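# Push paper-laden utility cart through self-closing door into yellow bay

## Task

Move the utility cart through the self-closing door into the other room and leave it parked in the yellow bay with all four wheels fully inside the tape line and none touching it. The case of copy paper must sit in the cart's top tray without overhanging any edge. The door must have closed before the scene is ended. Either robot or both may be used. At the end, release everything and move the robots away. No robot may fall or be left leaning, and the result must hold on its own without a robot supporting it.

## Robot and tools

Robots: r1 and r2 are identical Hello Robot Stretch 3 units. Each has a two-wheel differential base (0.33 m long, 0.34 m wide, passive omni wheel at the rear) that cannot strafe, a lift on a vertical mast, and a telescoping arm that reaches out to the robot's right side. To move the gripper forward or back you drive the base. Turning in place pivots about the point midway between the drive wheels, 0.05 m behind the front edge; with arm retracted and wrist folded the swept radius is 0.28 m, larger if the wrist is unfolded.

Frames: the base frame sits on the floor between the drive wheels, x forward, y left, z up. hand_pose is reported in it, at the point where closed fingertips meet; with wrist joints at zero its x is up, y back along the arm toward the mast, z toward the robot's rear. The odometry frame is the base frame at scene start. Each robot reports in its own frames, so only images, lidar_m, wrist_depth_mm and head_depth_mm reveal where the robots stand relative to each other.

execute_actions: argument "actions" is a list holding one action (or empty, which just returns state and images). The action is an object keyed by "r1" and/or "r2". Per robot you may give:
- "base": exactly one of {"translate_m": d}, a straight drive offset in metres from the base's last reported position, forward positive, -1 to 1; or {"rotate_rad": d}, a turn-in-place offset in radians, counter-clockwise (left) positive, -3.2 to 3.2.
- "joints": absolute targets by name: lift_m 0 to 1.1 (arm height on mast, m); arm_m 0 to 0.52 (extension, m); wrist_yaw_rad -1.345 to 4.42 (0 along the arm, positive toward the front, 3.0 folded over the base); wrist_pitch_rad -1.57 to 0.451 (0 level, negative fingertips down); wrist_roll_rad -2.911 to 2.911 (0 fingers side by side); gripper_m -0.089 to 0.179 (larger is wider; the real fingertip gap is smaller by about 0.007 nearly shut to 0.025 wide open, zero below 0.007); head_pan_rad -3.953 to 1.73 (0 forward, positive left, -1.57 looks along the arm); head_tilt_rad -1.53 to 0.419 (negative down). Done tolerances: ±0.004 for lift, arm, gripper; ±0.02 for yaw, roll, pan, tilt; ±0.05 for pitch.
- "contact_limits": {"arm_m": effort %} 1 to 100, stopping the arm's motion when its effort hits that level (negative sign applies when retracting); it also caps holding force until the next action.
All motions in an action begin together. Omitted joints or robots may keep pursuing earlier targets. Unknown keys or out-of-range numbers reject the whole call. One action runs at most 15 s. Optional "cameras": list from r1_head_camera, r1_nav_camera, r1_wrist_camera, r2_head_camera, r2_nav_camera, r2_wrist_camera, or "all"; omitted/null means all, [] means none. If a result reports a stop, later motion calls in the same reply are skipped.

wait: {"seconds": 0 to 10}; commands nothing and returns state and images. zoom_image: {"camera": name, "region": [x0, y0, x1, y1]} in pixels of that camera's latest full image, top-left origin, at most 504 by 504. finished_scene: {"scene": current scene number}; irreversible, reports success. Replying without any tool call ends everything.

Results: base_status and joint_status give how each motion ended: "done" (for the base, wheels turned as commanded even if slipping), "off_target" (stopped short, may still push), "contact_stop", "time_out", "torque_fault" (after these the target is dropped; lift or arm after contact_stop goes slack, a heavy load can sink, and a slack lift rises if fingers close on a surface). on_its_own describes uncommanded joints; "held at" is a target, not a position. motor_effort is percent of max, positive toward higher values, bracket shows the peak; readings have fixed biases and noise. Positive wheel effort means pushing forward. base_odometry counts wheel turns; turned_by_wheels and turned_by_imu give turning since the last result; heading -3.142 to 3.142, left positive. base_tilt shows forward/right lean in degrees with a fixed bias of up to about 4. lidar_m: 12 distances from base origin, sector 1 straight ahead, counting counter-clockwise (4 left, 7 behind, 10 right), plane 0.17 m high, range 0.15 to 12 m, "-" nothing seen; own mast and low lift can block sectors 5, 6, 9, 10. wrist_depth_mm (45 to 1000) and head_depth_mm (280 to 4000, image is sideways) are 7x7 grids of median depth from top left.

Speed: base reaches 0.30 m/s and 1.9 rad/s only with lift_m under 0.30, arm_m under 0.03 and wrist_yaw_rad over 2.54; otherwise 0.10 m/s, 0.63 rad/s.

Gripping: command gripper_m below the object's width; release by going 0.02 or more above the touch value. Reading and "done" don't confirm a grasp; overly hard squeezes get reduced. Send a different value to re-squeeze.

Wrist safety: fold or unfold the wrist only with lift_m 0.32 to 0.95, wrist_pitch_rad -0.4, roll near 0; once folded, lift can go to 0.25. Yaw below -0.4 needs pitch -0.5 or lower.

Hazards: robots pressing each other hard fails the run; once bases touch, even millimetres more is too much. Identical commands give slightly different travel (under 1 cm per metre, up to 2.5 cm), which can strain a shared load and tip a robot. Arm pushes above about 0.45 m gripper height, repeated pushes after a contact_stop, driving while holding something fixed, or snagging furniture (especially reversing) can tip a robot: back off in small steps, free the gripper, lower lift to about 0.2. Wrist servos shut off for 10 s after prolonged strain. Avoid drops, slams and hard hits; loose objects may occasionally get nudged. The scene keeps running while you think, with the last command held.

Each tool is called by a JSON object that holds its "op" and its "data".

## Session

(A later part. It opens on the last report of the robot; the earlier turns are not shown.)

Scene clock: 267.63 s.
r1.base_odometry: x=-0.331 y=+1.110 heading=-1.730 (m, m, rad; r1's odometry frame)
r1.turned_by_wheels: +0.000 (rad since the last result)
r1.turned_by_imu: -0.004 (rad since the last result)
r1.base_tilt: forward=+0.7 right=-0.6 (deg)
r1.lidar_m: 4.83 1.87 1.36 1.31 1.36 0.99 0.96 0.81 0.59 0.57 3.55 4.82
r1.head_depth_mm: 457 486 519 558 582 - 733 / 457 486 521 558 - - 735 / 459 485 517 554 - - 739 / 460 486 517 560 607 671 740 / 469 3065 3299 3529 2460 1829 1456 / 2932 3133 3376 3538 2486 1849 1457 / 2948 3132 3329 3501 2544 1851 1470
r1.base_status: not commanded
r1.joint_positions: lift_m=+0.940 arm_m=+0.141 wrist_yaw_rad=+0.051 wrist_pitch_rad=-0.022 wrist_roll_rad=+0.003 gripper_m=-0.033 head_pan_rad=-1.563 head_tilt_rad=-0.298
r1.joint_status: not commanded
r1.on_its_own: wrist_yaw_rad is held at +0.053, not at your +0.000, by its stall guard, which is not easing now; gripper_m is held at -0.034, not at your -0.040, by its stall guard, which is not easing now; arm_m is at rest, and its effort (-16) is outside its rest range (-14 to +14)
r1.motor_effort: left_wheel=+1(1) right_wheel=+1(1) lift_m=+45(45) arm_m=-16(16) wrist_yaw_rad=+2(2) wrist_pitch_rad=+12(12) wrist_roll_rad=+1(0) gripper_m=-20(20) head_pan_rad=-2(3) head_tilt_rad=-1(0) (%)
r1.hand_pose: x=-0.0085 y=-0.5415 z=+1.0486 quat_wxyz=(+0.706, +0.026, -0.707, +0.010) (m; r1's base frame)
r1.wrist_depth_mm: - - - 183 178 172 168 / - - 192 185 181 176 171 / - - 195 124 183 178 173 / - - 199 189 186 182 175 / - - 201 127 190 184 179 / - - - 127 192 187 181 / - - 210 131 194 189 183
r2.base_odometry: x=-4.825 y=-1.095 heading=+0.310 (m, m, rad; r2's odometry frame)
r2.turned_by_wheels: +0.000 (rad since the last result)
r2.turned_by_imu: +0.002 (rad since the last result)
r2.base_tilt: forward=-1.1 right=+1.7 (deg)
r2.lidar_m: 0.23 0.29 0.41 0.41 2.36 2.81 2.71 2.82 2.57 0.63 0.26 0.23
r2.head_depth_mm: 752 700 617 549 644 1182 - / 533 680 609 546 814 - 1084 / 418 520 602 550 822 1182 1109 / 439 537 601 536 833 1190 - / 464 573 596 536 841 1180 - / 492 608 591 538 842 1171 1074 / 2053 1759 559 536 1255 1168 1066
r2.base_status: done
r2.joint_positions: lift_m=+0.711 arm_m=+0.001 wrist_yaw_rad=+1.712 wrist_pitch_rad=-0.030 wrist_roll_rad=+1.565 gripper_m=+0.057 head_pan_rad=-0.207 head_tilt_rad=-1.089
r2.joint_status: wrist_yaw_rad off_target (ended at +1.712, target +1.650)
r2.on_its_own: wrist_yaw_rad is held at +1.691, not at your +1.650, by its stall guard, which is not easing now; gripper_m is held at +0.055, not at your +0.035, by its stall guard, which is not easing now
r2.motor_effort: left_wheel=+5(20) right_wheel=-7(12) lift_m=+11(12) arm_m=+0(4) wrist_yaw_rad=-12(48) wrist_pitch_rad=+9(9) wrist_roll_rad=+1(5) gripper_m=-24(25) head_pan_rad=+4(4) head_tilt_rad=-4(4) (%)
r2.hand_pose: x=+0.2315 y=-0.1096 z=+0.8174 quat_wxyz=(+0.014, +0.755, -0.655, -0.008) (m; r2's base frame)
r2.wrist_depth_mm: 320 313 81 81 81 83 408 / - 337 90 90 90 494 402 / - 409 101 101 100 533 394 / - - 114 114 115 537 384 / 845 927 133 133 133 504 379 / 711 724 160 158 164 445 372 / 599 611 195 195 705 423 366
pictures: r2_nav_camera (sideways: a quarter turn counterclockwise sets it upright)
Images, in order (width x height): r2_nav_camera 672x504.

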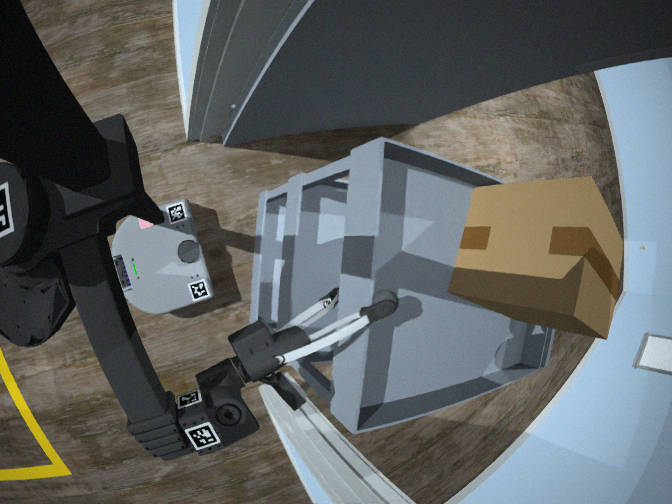

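{"op": "execute_actions", "data": {"actions": [{"r2":{"base":{"translate_m":-0.45},"joints":{"head_pan_rad":-0.9}}}], "cameras": ["r2_nav_camera"]}}

Scene clock: 276.33 s.
r1.base_odometry: x=-0.331 y=+1.110 heading=-1.730 (m, m, rad; r1's odometry frame)
r1.turned_by_wheels: +0.000 (rad since the last result)
r1.turned_by_imu: -0.002 (rad since the last result)
r1.base_tilt: forward=+0.7 right=-0.6 (deg)
r1.lidar_m: 4.81 1.86 1.36 1.31 1.35 0.99 0.96 0.81 0.60 0.57 3.57 4.87
r1.head_depth_mm: 456 486 519 557 583 - 734 / 458 487 520 560 - - 736 / 459 484 517 554 - - 740 / 460 485 518 562 607 672 741 / 470 3029 3331 3546 2457 1821 1455 / 2927 3135 3351 3552 2497 1842 1456 / 2931 3162 3358 3536 2539 1867 1474
r1.base_status: not commanded
r1.joint_positions: lift_m=+0.940 arm_m=+0.141 wrist_yaw_rad=+0.051 wrist_pitch_rad=-0.022 wrist_roll_rad=+0.003 gripper_m=-0.033 head_pan_rad=-1.563 head_tilt_rad=-0.298
r1.joint_status: not commanded
r1.on_its_own: wrist_yaw_rad is held at +0.053, not at your +0.000, by its stall guard, which is not easing now; gripper_m is held at -0.034, not at your -0.040, by its stall guard, which is not easing now; arm_m is at rest, and its effort (-16) is outside its rest range (-14 to +14)
r1.motor_effort: left_wheel=+1(1) right_wheel=+1(1) lift_m=+45(46) arm_m=-16(16) wrist_yaw_rad=+2(2) wrist_pitch_rad=+12(12) wrist_roll_rad=+1(0) gripper_m=-20(21) head_pan_rad=-3(3) head_tilt_rad=-1(1) (%)
r1.hand_pose: x=-0.0085 y=-0.5415 z=+1.0486 quat_wxyz=(+0.706, +0.026, -0.707, +0.010) (m; r1's base frame)
r1.wrist_depth_mm: - - - 183 178 173 168 / - - 194 186 181 176 170 / - - 196 124 184 178 173 / - - 200 189 187 181 175 / - - 202 127 190 183 178 / - - - 127 192 187 180 / - - 209 132 194 189 184
r2.base_odometry: x=-5.254 y=-1.232 heading=+0.310 (m, m, rad; r2's odometry frame)
r2.turned_by_wheels: +0.000 (rad since the last result)
r2.turned_by_imu: +0.001 (rad since the last result)
r2.base_tilt: forward=-1.0 right=+1.7 (deg)
r2.lidar_m: 0.23 0.29 0.79 2.26 2.36 2.34 2.26 2.36 2.58 2.05 0.26 0.23
r2.head_depth_mm: 1527 1838 1655 1463 1338 - - / 1205 1680 1637 1457 1350 1164 1116 / 997 1303 1557 1419 1318 1194 - / 850 1028 580 562 846 - - / 804 649 595 540 1090 1185 - / 795 667 590 538 794 1140 1075 / 737 664 586 530 767 1038 1073
r2.base_status: done
r2.joint_positions: lift_m=+0.711 arm_m=+0.001 wrist_yaw_rad=+1.709 wrist_pitch_rad=-0.029 wrist_roll_rad=+1.565 gripper_m=+0.057 head_pan_rad=-0.893 head_tilt_rad=-1.089
r2.joint_status: all done
r2.on_its_own: wrist_yaw_rad is held at +1.691, not at your +1.650, by its stall guard, which is not easing now; gripper_m is held at +0.055, not at your +0.035, by its stall guard, which is not easing now
r2.motor_effort: left_wheel=+4(6) right_wheel=-6(16) lift_m=+12(11) arm_m=-1(0) wrist_yaw_rad=-11(13) wrist_pitch_rad=+8(9) wrist_roll_rad=+2(2) gripper_m=-24(25) head_pan_rad=-4(47) head_tilt_rad=-4(5) (%)
r2.hand_pose: x=+0.2316 y=-0.1104 z=+0.8176 quat_wxyz=(+0.013, +0.754, -0.657, -0.007) (m; r2's base frame)
r2.wrist_depth_mm: 320 312 81 81 81 82 415 / - 334 90 89 90 492 408 / - 413 100 100 100 540 398 / - - 114 115 114 550 387 / 885 958 133 133 133 508 380 / 718 721 165 159 164 450 372 / 647 686 205 196 766 421 368
pictures: r2_nav_camera (sideways: a quarter turn counterclockwise sets it upright)
Images, in order (width x height): r2_nav_camera 672x504.

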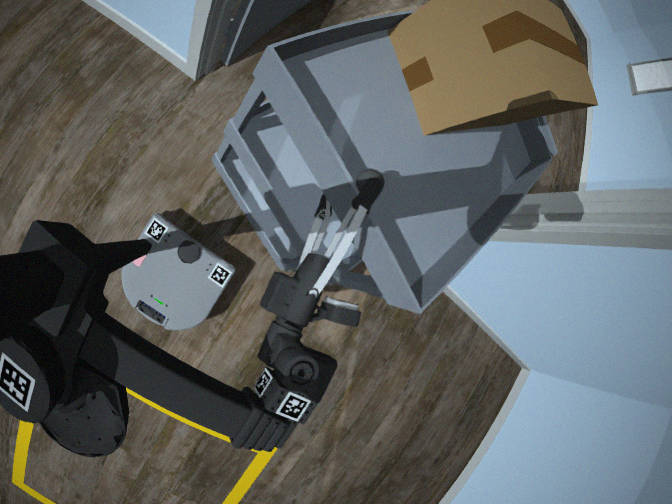

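{"op": "execute_actions", "data": {"actions": [{"r2":{"base":{"translate_m":-0.5},"joints":{"head_pan_rad":-1.9,"head_tilt_rad":-1.3}}}], "cameras": ["r2_nav_camera"]}}

Scene clock: 288.20 s.
r1.base_odometry: x=-0.331 y=+1.110 heading=-1.730 (m, m, rad; r1's odometry frame)
r1.turned_by_wheels: +0.000 (rad since the last result)
r1.turned_by_imu: -0.002 (rad since the last result)
r1.base_tilt: forward=+0.7 right=-0.7 (deg)
r1.lidar_m: 4.80 1.86 1.36 1.31 1.35 1.00 0.96 0.81 0.60 0.57 3.56 4.82
r1.head_depth_mm: 457 486 519 557 583 - 735 / 458 487 521 559 - - 734 / 458 485 517 555 - - 739 / 460 486 518 562 607 670 741 / 468 3076 3271 3488 2484 1814 1453 / 2941 3161 3332 3485 2493 1856 1460 / 2952 3140 3372 3549 2524 1879 1477
r1.base_status: not commanded
r1.joint_positions: lift_m=+0.940 arm_m=+0.141 wrist_yaw_rad=+0.051 wrist_pitch_rad=-0.022 wrist_roll_rad=+0.003 gripper_m=-0.033 head_pan_rad=-1.563 head_tilt_rad=-0.298
r1.joint_status: not commanded
r1.on_its_own: wrist_yaw_rad is held at +0.053, not at your +0.000, by its stall guard, which is not easing now; gripper_m is held at -0.034, not at your -0.040, by its stall guard, which is not easing now; arm_m is at rest, and its effort (-16) is outside its rest range (-14 to +14)
r1.motor_effort: left_wheel=+1(1) right_wheel=+1(1) lift_m=+45(46) arm_m=-16(16) wrist_yaw_rad=+2(2) wrist_pitch_rad=+12(12) wrist_roll_rad=+0(1) gripper_m=-21(20) head_pan_rad=-2(3) head_tilt_rad=-1(0) (%)
r1.hand_pose: x=-0.0085 y=-0.5415 z=+1.0486 quat_wxyz=(+0.706, +0.026, -0.707, +0.010) (m; r1's base frame)
r1.wrist_depth_mm: - - - 183 178 173 168 / - - 193 186 180 176 171 / - - 195 124 183 178 173 / - - 199 190 187 181 176 / - - 201 127 189 184 178 / - - - 127 192 187 181 / - - 208 131 194 191 184
r2.base_odometry: x=-5.730 y=-1.385 heading=+0.311 (m, m, rad; r2's odometry frame)
r2.turned_by_wheels: +0.000 (rad since the last result)
r2.turned_by_imu: +0.001 (rad since the last result)
r2.base_tilt: forward=-1.1 right=+1.7 (deg)
r2.lidar_m: 0.24 0.29 1.50 2.28 2.37 1.83 1.76 1.84 2.54 2.48 0.26 0.23
r2.head_depth_mm: 1625 1533 1431 1357 1283 - - / 1629 1514 1425 1337 - 1173 - / 1614 1504 1421 - - - 1119 / 1596 1493 1419 1307 - - 1121 / 1598 1484 1406 - 1240 1171 1116 / 1592 1481 1383 1314 1219 1157 1111 / 1570 1460 1377 791 773 984 1097
r2.base_status: done
r2.joint_positions: lift_m=+0.711 arm_m=+0.001 wrist_yaw_rad=+1.707 wrist_pitch_rad=-0.029 wrist_roll_rad=+1.565 gripper_m=+0.057 head_pan_rad=-1.893 head_tilt_rad=-1.284
r2.joint_status: all done
r2.on_its_own: wrist_yaw_rad is held at +1.691, not at your +1.650, by its stall guard, which is not easing now; gripper_m is held at +0.055, not at your +0.035, by its stall guard, which is not easing now
r2.motor_effort: left_wheel=+4(6) right_wheel=-7(15) lift_m=+12(11) arm_m=-1(1) wrist_yaw_rad=-10(11) wrist_pitch_rad=+9(8) wrist_roll_rad=+2(2) gripper_m=-24(24) head_pan_rad=-4(48) head_tilt_rad=-6(19) (%)
r2.hand_pose: x=+0.2317 y=-0.1108 z=+0.8176 quat_wxyz=(+0.013, +0.753, -0.657, -0.007) (m; r2's base frame)
r2.wrist_depth_mm: 321 311 80 80 80 82 408 / - 337 89 89 89 481 401 / - 417 100 100 100 536 391 / - - 114 114 114 538 386 / - - 133 133 133 497 379 / - - 165 159 165 453 374 / - - 207 197 - 424 368
pictures: r2_nav_camera (sideways: a quarter turn counterclockwise sets it upright)
Images, in order (width x height): r2_nav_camera 672x504.

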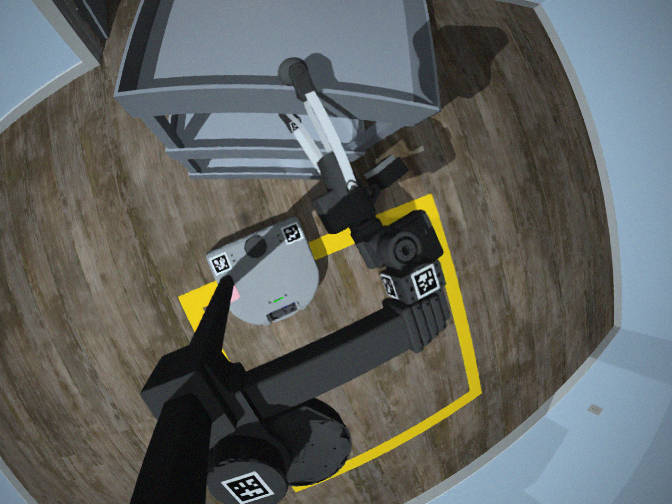

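{"op": "execute_actions", "data": {"actions": [{"r1":{"joints":{"gripper_m":0.1}},"r2":{"base":{"translate_m":-1.0},"joints":{"arm_m":0.08,"head_pan_rad":-1.0,"head_tilt_rad":-1.3}}}], "cameras": ["r2_nav_camera"]}}

Scene clock: 304.63 s.
r1.base_odometry: x=-0.331 y=+1.110 heading=-1.730 (m, m, rad; r1's odometry frame)
r1.turned_by_wheels: +0.000 (rad since the last result)
r1.turned_by_imu: -0.004 (rad since the last result)
r1.base_tilt: forward=+0.7 right=-0.8 (deg)
r1.lidar_m: 4.83 1.86 1.36 1.31 1.35 1.00 0.96 0.99 1.36 3.43 3.54 4.84
r1.head_depth_mm: 2857 2942 3065 3067 2728 - 1311 / 2966 3146 3330 3488 - - 1347 / 2946 3145 3345 3451 - - 1353 / 2964 3146 3366 3479 2333 1759 1443 / 2945 3154 3362 3542 2456 1829 1452 / 2943 3137 3404 3561 2529 1854 1465 / 2947 3168 3349 3476 2530 1859 1465
r1.base_status: not commanded
r1.joint_positions: lift_m=+0.940 arm_m=+0.140 wrist_yaw_rad=+0.050 wrist_pitch_rad=-0.022 wrist_roll_rad=+0.003 gripper_m=+0.100 head_pan_rad=-1.563 head_tilt_rad=-0.298
r1.joint_status: all done
r1.on_its_own: wrist_yaw_rad is held at +0.053, not at your +0.000, by its stall guard, which is not easing now
r1.motor_effort: left_wheel=+1(1) right_wheel=+1(4) lift_m=+46(45) arm_m=-5(16) wrist_yaw_rad=+2(6) wrist_pitch_rad=+12(12) wrist_roll_rad=+0(1) gripper_m=+0(81) head_pan_rad=-3(2) head_tilt_rad=-1(0) (%)
r1.hand_pose: x=-0.0087 y=-0.5407 z=+1.0487 quat_wxyz=(+0.706, +0.026, -0.707, +0.010) (m; r1's base frame)
r1.wrist_depth_mm: - - - - - - - / - - - - - - - / - - - - - - - / - - - - - - - / - - - - - - - / - - - - - - - / - - - - - - -
r2.base_odometry: x=-6.682 y=-1.691 heading=+0.311 (m, m, rad; r2's odometry frame)
r2.turned_by_wheels: +0.000 (rad since the last result)
r2.turned_by_imu: +0.006 (rad since the last result)
r2.base_tilt: forward=-1.0 right=+1.8 (deg)
r2.lidar_m: 0.22 2.13 2.36 2.28 1.08 0.80 0.77 0.81 1.12 2.46 0.30 0.22
r2.head_depth_mm: 1637 1522 1448 1325 - - 1140 / 1629 1508 1423 1308 1261 - - / 1585 1492 1448 1312 1263 - - / 568 563 894 1310 1261 - 1116 / 585 556 851 1147 1243 1167 1123 / 587 548 503 817 1211 1165 1105 / 581 542 510 492 1222 1162 1103
r2.base_status: done
r2.joint_positions: lift_m=+0.711 arm_m=+0.080 wrist_yaw_rad=+1.456 wrist_pitch_rad=-0.031 wrist_roll_rad=+1.583 gripper_m=+0.056 head_pan_rad=-1.007 head_tilt_rad=-1.285
r2.joint_status: all done
r2.on_its_own: wrist_yaw_rad is held at +1.477, not at your +1.650, by its stall guard, which is not easing now; gripper_m is held at +0.055, not at your +0.035, by its stall guard, which is not easing now
r2.motor_effort: left_wheel=-1(5) right_wheel=-5(16) lift_m=+11(12) arm_m=+0(11) wrist_yaw_rad=+12(26) wrist_pitch_rad=+9(9) wrist_roll_rad=-6(6) gripper_m=-24(24) head_pan_rad=+3(48) head_tilt_rad=-6(6) (%)
r2.hand_pose: x=+0.2323 y=-0.2541 z=+0.8171 quat_wxyz=(+0.006, +0.665, -0.746, -0.016) (m; r2's base frame)
r2.wrist_depth_mm: - - 125 128 131 - 376 / - - 128 130 134 556 397 / - 480 131 134 138 550 389 / - 364 134 137 708 542 386 / - 381 137 141 143 531 381 / - 419 141 145 147 496 379 / - - 144 148 - 471 368
pictures: r2_nav_camera (sideways: a quarter turn counterclockwise sets it upright)
Images, in order (width x height): r2_nav_camera 672x504.

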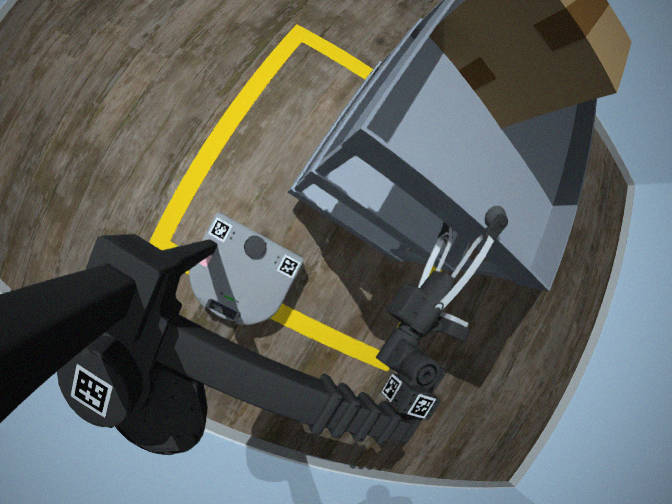

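{"op": "execute_actions", "data": {"actions": [{"r2":{"base":{"translate_m":-0.22},"joints":{"arm_m":0.04}}}], "cameras": []}}

{"op": "execute_actions", "data": {"actions": [{"r2":{"joints":{"gripper_m":0.17,"lift_m":0.72}}}], "cameras": []}}

{"op": "execute_actions", "data": {"actions": [{"r2":{"base":{"translate_m":-0.2}}}], "cameras": []}}

{"op": "execute_actions", "data": {"actions": [{"r2":{"joints":{"arm_m":0.5,"wrist_roll_rad":0,"wrist_pitch_rad":-0.7,"wrist_yaw_rad":1.6,"head_pan_rad":-0.3}}}], "cameras": ["r2_nav_camera","r2_wrist_camera"]}}

Scene clock: 316.00 s.
r1.base_odometry: x=-0.331 y=+1.110 heading=-1.730 (m, m, rad; r1's odometry frame)
r1.turned_by_wheels: +0.000 (rad since the last result)
r1.turned_by_imu: -0.002 (rad since the last result)
r1.base_tilt: forward=+0.6 right=-0.7 (deg)
r1.lidar_m: 4.82 1.86 1.36 1.31 1.36 0.99 0.96 0.99 1.36 3.42 3.54 4.85
r1.head_depth_mm: 2867 2958 3071 3103 2740 - 1314 / 2904 3118 3343 3455 - - 1346 / 2964 3149 3349 3447 - - 1349 / 2954 3146 3306 3477 2313 1753 1442 / 2970 3151 3362 3515 2464 1823 1451 / 2961 3137 3370 3522 2505 1835 1462 / 2982 3149 3346 3509 2518 1863 1472
r1.base_status: not commanded
r1.joint_positions: lift_m=+0.940 arm_m=+0.140 wrist_yaw_rad=+0.050 wrist_pitch_rad=-0.022 wrist_roll_rad=+0.003 gripper_m=+0.100 head_pan_rad=-1.563 head_tilt_rad=-0.298
r1.joint_status: not commanded
r1.on_its_own: wrist_yaw_rad is held at +0.053, not at your +0.000, by its stall guard, which is not easing now
r1.motor_effort: left_wheel=+1(1) right_wheel=+1(1) lift_m=+45(46) arm_m=-5(5) wrist_yaw_rad=+3(3) wrist_pitch_rad=+12(12) wrist_roll_rad=+0(1) gripper_m=+0(0) head_pan_rad=-3(2) head_tilt_rad=+0(0) (%)
r1.hand_pose: x=-0.0087 y=-0.5407 z=+1.0487 quat_wxyz=(+0.706, +0.026, -0.707, +0.010) (m; r1's base frame)
r1.wrist_depth_mm: - - - - - - - / - - - - - - - / - - - - - - - / - - - - - - - / - - - - - - - / - - - - - - - / - - - - - - -
r2.base_odometry: x=-6.891 y=-1.758 heading=+0.311 (m, m, rad; r2's odometry frame)
r2.turned_by_wheels: +0.000 (rad since the last result)
r2.turned_by_imu: +0.002 (rad since the last result)
r2.base_tilt: forward=-1.1 right=+1.9 (deg)
r2.lidar_m: 0.23 2.35 2.36 2.04 0.78 0.57 0.56 0.58 0.81 2.31 0.29 0.24
r2.head_depth_mm: 1645 1525 1436 - - - 1068 / 1623 1506 1425 - 1264 - - / 1598 1492 1422 1311 1276 - - / 1593 549 867 1294 1275 - 1114 / 570 549 849 1134 1237 1156 1118 / 579 551 491 818 1207 1171 1110 / 581 544 510 793 1195 1163 1104
r2.base_status: done
r2.joint_positions: lift_m=+0.711 arm_m=+0.040 wrist_yaw_rad=+1.532 wrist_pitch_rad=-0.031 wrist_roll_rad=+1.571 gripper_m=+0.056 head_pan_rad=-1.007 head_tilt_rad=-1.285
r2.joint_status: all done
r2.on_its_own: wrist_yaw_rad is held at +1.531, not at your +1.650, by its stall guard, which is not easing now; gripper_m is held at +0.055, not at your +0.035, by its stall guard, which is not easing now
r2.motor_effort: left_wheel=+2(10) right_wheel=-7(16) lift_m=+12(12) arm_m=+0(10) wrist_yaw_rad=-1(25) wrist_pitch_rad=+9(9) wrist_roll_rad=-1(6) gripper_m=-24(23) head_pan_rad=+4(5) head_tilt_rad=-6(5) (%)
r2.hand_pose: x=+0.2338 y=-0.1948 z=+0.8169 quat_wxyz=(+0.012, +0.693, -0.720, -0.011) (m; r2's base frame)
r2.wrist_depth_mm: - - 114 115 117 554 407 / - 534 119 121 123 587 401 / - 360 124 126 130 558 393 / - 383 130 133 137 538 384 / - 414 137 139 143 540 378 / - - 145 147 151 492 371 / - - 154 156 - 456 364
pictures: none
No camera images: the call's "cameras" was empty. Leave "cameras" out to get every camera's image.

Scene clock: 317.63 s.
r1.base_odometry: x=-0.331 y=+1.110 heading=-1.730 (m, m, rad; r1's odometry frame)
r1.turned_by_wheels: +0.000 (rad since the last result)
r1.turned_by_imu: +0.000 (rad since the last result)
r1.base_tilt: forward=+0.7 right=-0.7 (deg)
r1.lidar_m: 4.82 1.86 1.36 1.31 1.36 0.99 0.96 0.99 1.35 3.43 3.56 4.87
r1.head_depth_mm: 2853 2948 3067 3093 2744 - 1318 / 2951 3163 3354 3499 - - 1348 / 2944 3114 3377 3470 - - 1352 / 2935 3134 3375 3542 2311 1752 1443 / 2960 3153 3400 3508 2462 1816 1452 / 2970 3162 3372 3524 2518 1836 1460 / 2943 3158 3350 3549 2549 1875 1477
r1.base_status: not commanded
r1.joint_positions: lift_m=+0.940 arm_m=+0.140 wrist_yaw_rad=+0.050 wrist_pitch_rad=-0.022 wrist_roll_rad=+0.003 gripper_m=+0.100 head_pan_rad=-1.563 head_tilt_rad=-0.298
r1.joint_status: not commanded
r1.on_its_own: wrist_yaw_rad is held at +0.053, not at your +0.000, by its stall guard, which is not easing now
r1.motor_effort: left_wheel=+1(1) right_wheel=+1(1) lift_m=+46(46) arm_m=-5(5) wrist_yaw_rad=+3(2) wrist_pitch_rad=+12(12) wrist_roll_rad=+0(1) gripper_m=+0(0) head_pan_rad=-2(2) head_tilt_rad=+0(1) (%)
r1.hand_pose: x=-0.0087 y=-0.5407 z=+1.0487 quat_wxyz=(+0.706, +0.026, -0.707, +0.010) (m; r1's base frame)
r1.wrist_depth_mm: - - - - - - - / - - - - - - - / - - - - - - - / - - - - - - - / - - - - - - - / - - - - - - - / - - - - - - -
r2.base_odometry: x=-6.891 y=-1.758 heading=+0.311 (m, m, rad; r2's odometry frame)
r2.turned_by_wheels: +0.000 (rad since the last result)
r2.turned_by_imu: +0.000 (rad since the last result)
r2.base_tilt: forward=-1.1 right=+1.7 (deg)
r2.lidar_m: 0.23 2.36 2.36 2.05 0.78 0.58 0.56 0.58 0.80 2.31 0.29 0.23
r2.head_depth_mm: 1628 1529 1412 - - - 1063 / 1615 1512 1420 - 1271 - - / 1611 1494 1427 1299 1269 - 1141 / 1579 548 848 1295 1267 - 1122 / 571 551 856 1136 1243 1162 1123 / 579 554 501 818 1214 1171 1116 / 580 543 510 794 1192 1161 1100
r2.base_status: not commanded
r2.joint_positions: lift_m=+0.719 arm_m=+0.040 wrist_yaw_rad=+1.533 wrist_pitch_rad=-0.026 wrist_roll_rad=+1.571 gripper_m=+0.170 head_pan_rad=-1.007 head_tilt_rad=-1.285
r2.joint_status: all done
r2.on_its_own: wrist_yaw_rad is held at +1.531, not at your +1.650, by its stall guard, which is not easing now
r2.motor_effort: left_wheel=+1(3) right_wheel=-1(9) lift_m=+39(44) arm_m=+0(0) wrist_yaw_rad=-1(1) wrist_pitch_rad=+7(17) wrist_roll_rad=-1(0) gripper_m=+0(93) head_pan_rad=+4(4) head_tilt_rad=-6(6) (%)
r2.hand_pose: x=+0.2340 y=-0.1947 z=+0.8270 quat_wxyz=(+0.009, +0.693, -0.720, -0.009) (m; r2's base frame)
r2.wrist_depth_mm: - - 116 115 116 535 420 / - 607 121 120 122 573 415 / - 361 126 126 128 583 404 / - 383 132 133 135 566 400 / - 423 139 140 143 519 392 / - - 147 147 152 - 382 / - - 154 156 - 457 362
pictures: none
No camera images: the call's "cameras" was empty. Leave "cameras" out to get every camera's image.

Scene clock: 321.20 s.
r1.base_odometry: x=-0.331 y=+1.110 heading=-1.730 (m, m, rad; r1's odometry frame)
r1.turned_by_wheels: +0.000 (rad since the last result)
r1.turned_by_imu: -0.001 (rad since the last result)
r1.base_tilt: forward=+0.6 right=-0.7 (deg)
r1.lidar_m: 4.81 1.86 1.36 1.31 1.36 0.99 0.96 0.99 1.36 3.42 3.56 4.82
r1.head_depth_mm: 2873 2945 3064 3103 2732 - 1316 / 2938 3172 3319 3447 - - 1347 / 2937 3120 3335 3466 - - 1349 / 2936 3133 3345 3472 2325 1748 1441 / 2938 3172 3340 3587 2466 1834 1457 / 2948 3190 3323 3528 2491 1848 1455 / 2957 3148 3388 3546 2549 1870 1472
r1.base_status: not commanded
r1.joint_positions: lift_m=+0.940 arm_m=+0.140 wrist_yaw_rad=+0.050 wrist_pitch_rad=-0.022 wrist_roll_rad=+0.003 gripper_m=+0.100 head_pan_rad=-1.563 head_tilt_rad=-0.298
r1.joint_status: not commanded
r1.on_its_own: wrist_yaw_rad is held at +0.053, not at your +0.000, by its stall guard, which is not easing now
r1.motor_effort: left_wheel=+1(1) right_wheel=+1(1) lift_m=+46(46) arm_m=-5(5) wrist_yaw_rad=+3(2) wrist_pitch_rad=+12(12) wrist_roll_rad=+1(1) gripper_m=+0(0) head_pan_rad=-3(2) head_tilt_rad=-1(0) (%)
r1.hand_pose: x=-0.0087 y=-0.5407 z=+1.0487 quat_wxyz=(+0.706, +0.026, -0.707, +0.010) (m; r1's base frame)
r1.wrist_depth_mm: - - - - - - - / - - - - - - - / - - - - - - - / - - - - - - - / - - - - - - - / - - - - - - - / - - - - - - -
r2.base_odometry: x=-7.082 y=-1.820 heading=+0.311 (m, m, rad; r2's odometry frame)
r2.turned_by_wheels: +0.000 (rad since the last result)
r2.turned_by_imu: +0.001 (rad since the last result)
r2.base_tilt: forward=-1.1 right=+1.7 (deg)
r2.lidar_m: 0.43 2.56 2.37 1.31 0.50 0.37 0.36 0.37 0.52 1.49 0.54 0.43
r2.head_depth_mm: 1647 1522 1444 - - - 707 / 1629 1522 1420 - 1261 - - / 1615 1503 1413 1312 1269 - 1141 / 1591 1491 1432 1304 1262 - 1120 / 1577 1488 1377 1299 1244 1165 1125 / 586 866 1157 1284 1233 1168 1105 / 542 896 858 1159 1221 1163 1112
r2.base_status: done
r2.joint_positions: lift_m=+0.719 arm_m=+0.040 wrist_yaw_rad=+1.533 wrist_pitch_rad=-0.025 wrist_roll_rad=+1.571 gripper_m=+0.170 head_pan_rad=-1.007 head_tilt_rad=-1.285
r2.joint_status: not commanded
r2.on_its_own: wrist_yaw_rad is held at +1.531, not at your +1.650, by its stall guard, which is not easing now
r2.motor_effort: left_wheel=+0(7) right_wheel=-1(2) lift_m=+39(39) arm_m=-1(1) wrist_yaw_rad=+0(1) wrist_pitch_rad=+7(7) wrist_roll_rad=+0(0) gripper_m=+1(1) head_pan_rad=+3(3) head_tilt_rad=-6(6) (%)
r2.hand_pose: x=+0.2340 y=-0.1947 z=+0.8271 quat_wxyz=(+0.009, +0.693, -0.720, -0.009) (m; r2's base frame)
r2.wrist_depth_mm: - - - 294 - 538 315 / - - 809 308 916 591 412 / - - 575 323 936 577 347 / - - 600 339 981 557 359 / - - 652 359 871 528 378 / - - - 381 - - 406 / - - - 409 442 427 793
pictures: none
No camera images: the call's "cameras" was empty. Leave "cameras" out to get every camera's image.

Scene clock: 325.77 s.
r1.base_odometry: x=-0.331 y=+1.110 heading=-1.730 (m, m, rad; r1's odometry frame)
r1.turned_by_wheels: +0.000 (rad since the last result)
r1.turned_by_imu: -0.001 (rad since the last result)
r1.base_tilt: forward=+0.7 right=-0.7 (deg)
r1.lidar_m: 4.81 1.86 1.36 1.31 1.36 0.99 0.96 0.99 1.36 3.41 3.54 4.84
r1.head_depth_mm: 2844 2938 3075 3125 2700 - 1317 / 2958 3098 3352 3519 - - 1341 / 2915 3125 3347 3467 - - 1358 / 2955 3163 3358 3471 2346 1757 1438 / 2970 3113 3329 3498 2457 1813 1451 / 2929 3136 3397 3558 2506 1837 1464 / 2973 3168 3348 3553 2532 1860 1471
r1.base_status: not commanded
r1.joint_positions: lift_m=+0.940 arm_m=+0.140 wrist_yaw_rad=+0.050 wrist_pitch_rad=-0.022 wrist_roll_rad=+0.003 gripper_m=+0.100 head_pan_rad=-1.563 head_tilt_rad=-0.298
r1.joint_status: not commanded
r1.on_its_own: wrist_yaw_rad is held at +0.053, not at your +0.000, by its stall guard, which is not easing now
r1.motor_effort: left_wheel=+1(1) right_wheel=+1(1) lift_m=+45(46) arm_m=-5(5) wrist_yaw_rad=+2(2) wrist_pitch_rad=+12(12) wrist_roll_rad=+1(0) gripper_m=+0(0) head_pan_rad=-2(3) head_tilt_rad=-1(1) (%)
r1.hand_pose: x=-0.0087 y=-0.5407 z=+1.0487 quat_wxyz=(+0.706, +0.026, -0.707, +0.010) (m; r1's base frame)
r1.wrist_depth_mm: - - - - - - - / - - - - - - - / - - - - - - - / - - - - - - - / - - - - - - - / - - - - - - - / - - - - - - -
r2.base_odometry: x=-7.082 y=-1.820 heading=+0.311 (m, m, rad; r2's odometry frame)
r2.turned_by_wheels: +0.000 (rad since the last result)
r2.turned_by_imu: +0.001 (rad since the last result)
r2.base_tilt: forward=-1.1 right=+1.8 (deg)
r2.lidar_m: 0.43 2.56 2.37 1.32 0.50 0.37 0.36 0.37 0.52 1.50 0.54 0.43
r2.head_depth_mm: 571 1489 1432 1335 1261 1205 - / 603 880 1380 1333 1262 1203 - / 599 924 913 1328 1256 1187 1143 / 595 910 907 1317 1251 - 1123 / 589 900 890 1291 1239 - 1119 / 588 567 885 1303 1238 1168 1103 / 577 590 1377 1303 1225 1167 -
r2.base_status: not commanded
r2.joint_positions: lift_m=+0.719 arm_m=+0.500 wrist_yaw_rad=+1.598 wrist_pitch_rad=-0.709 wrist_roll_rad=+0.005 gripper_m=+0.170 head_pan_rad=-0.307 head_tilt_rad=-1.285
r2.joint_status: all done
r2.motor_effort: left_wheel=+0(0) right_wheel=-1(1) lift_m=+38(38) arm_m=+4(3) wrist_yaw_rad=+1(0) wrist_pitch_rad=+3(7) wrist_roll_rad=-2(4) gripper_m=+0(1) head_pan_rad=+3(47) head_tilt_rad=-6(6) (%)
r2.hand_pose: x=+0.1573 y=-0.6398 z=+0.6728 quat_wxyz=(+0.638, +0.647, -0.288, +0.303) (m; r2's base frame)
r2.wrist_depth_mm: 525 563 925 - - - - / 417 439 - - - - - / 780 507 904 - - - - / 750 763 952 - - - - / - 819 875 919 941 986 - / 740 773 801 819 840 - 896 / 698 715 739 750 780 786 846
pictures: r2_nav_camera (sideways: a quarter turn counterclockwise sets it upright), r2_wrist_camera
Images, in order (width x height): r2_nav_camera 672x504, r2_wrist_camera 644x364.

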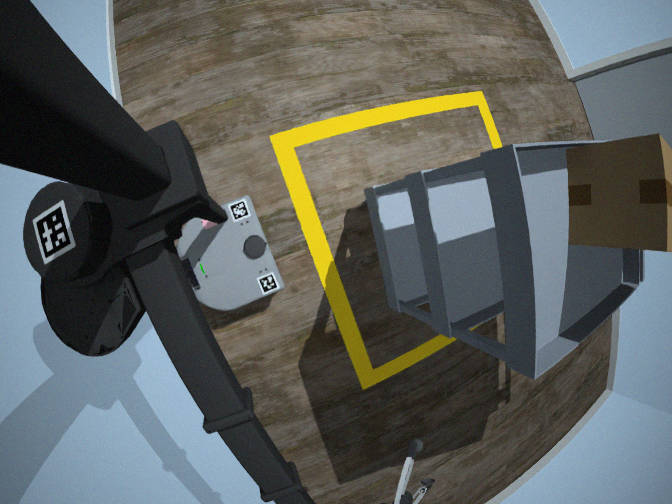

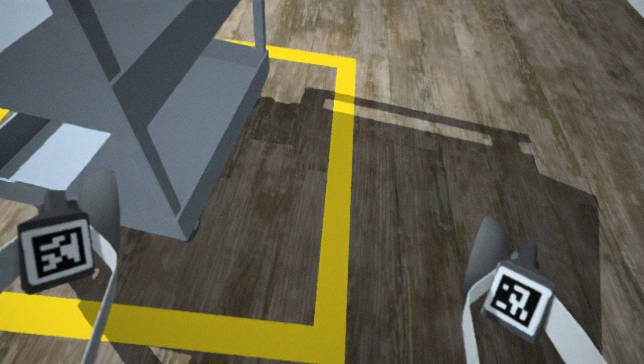

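{"op": "finished_scene", "data": {"scene": 2}}

The scene is finished: the task was done.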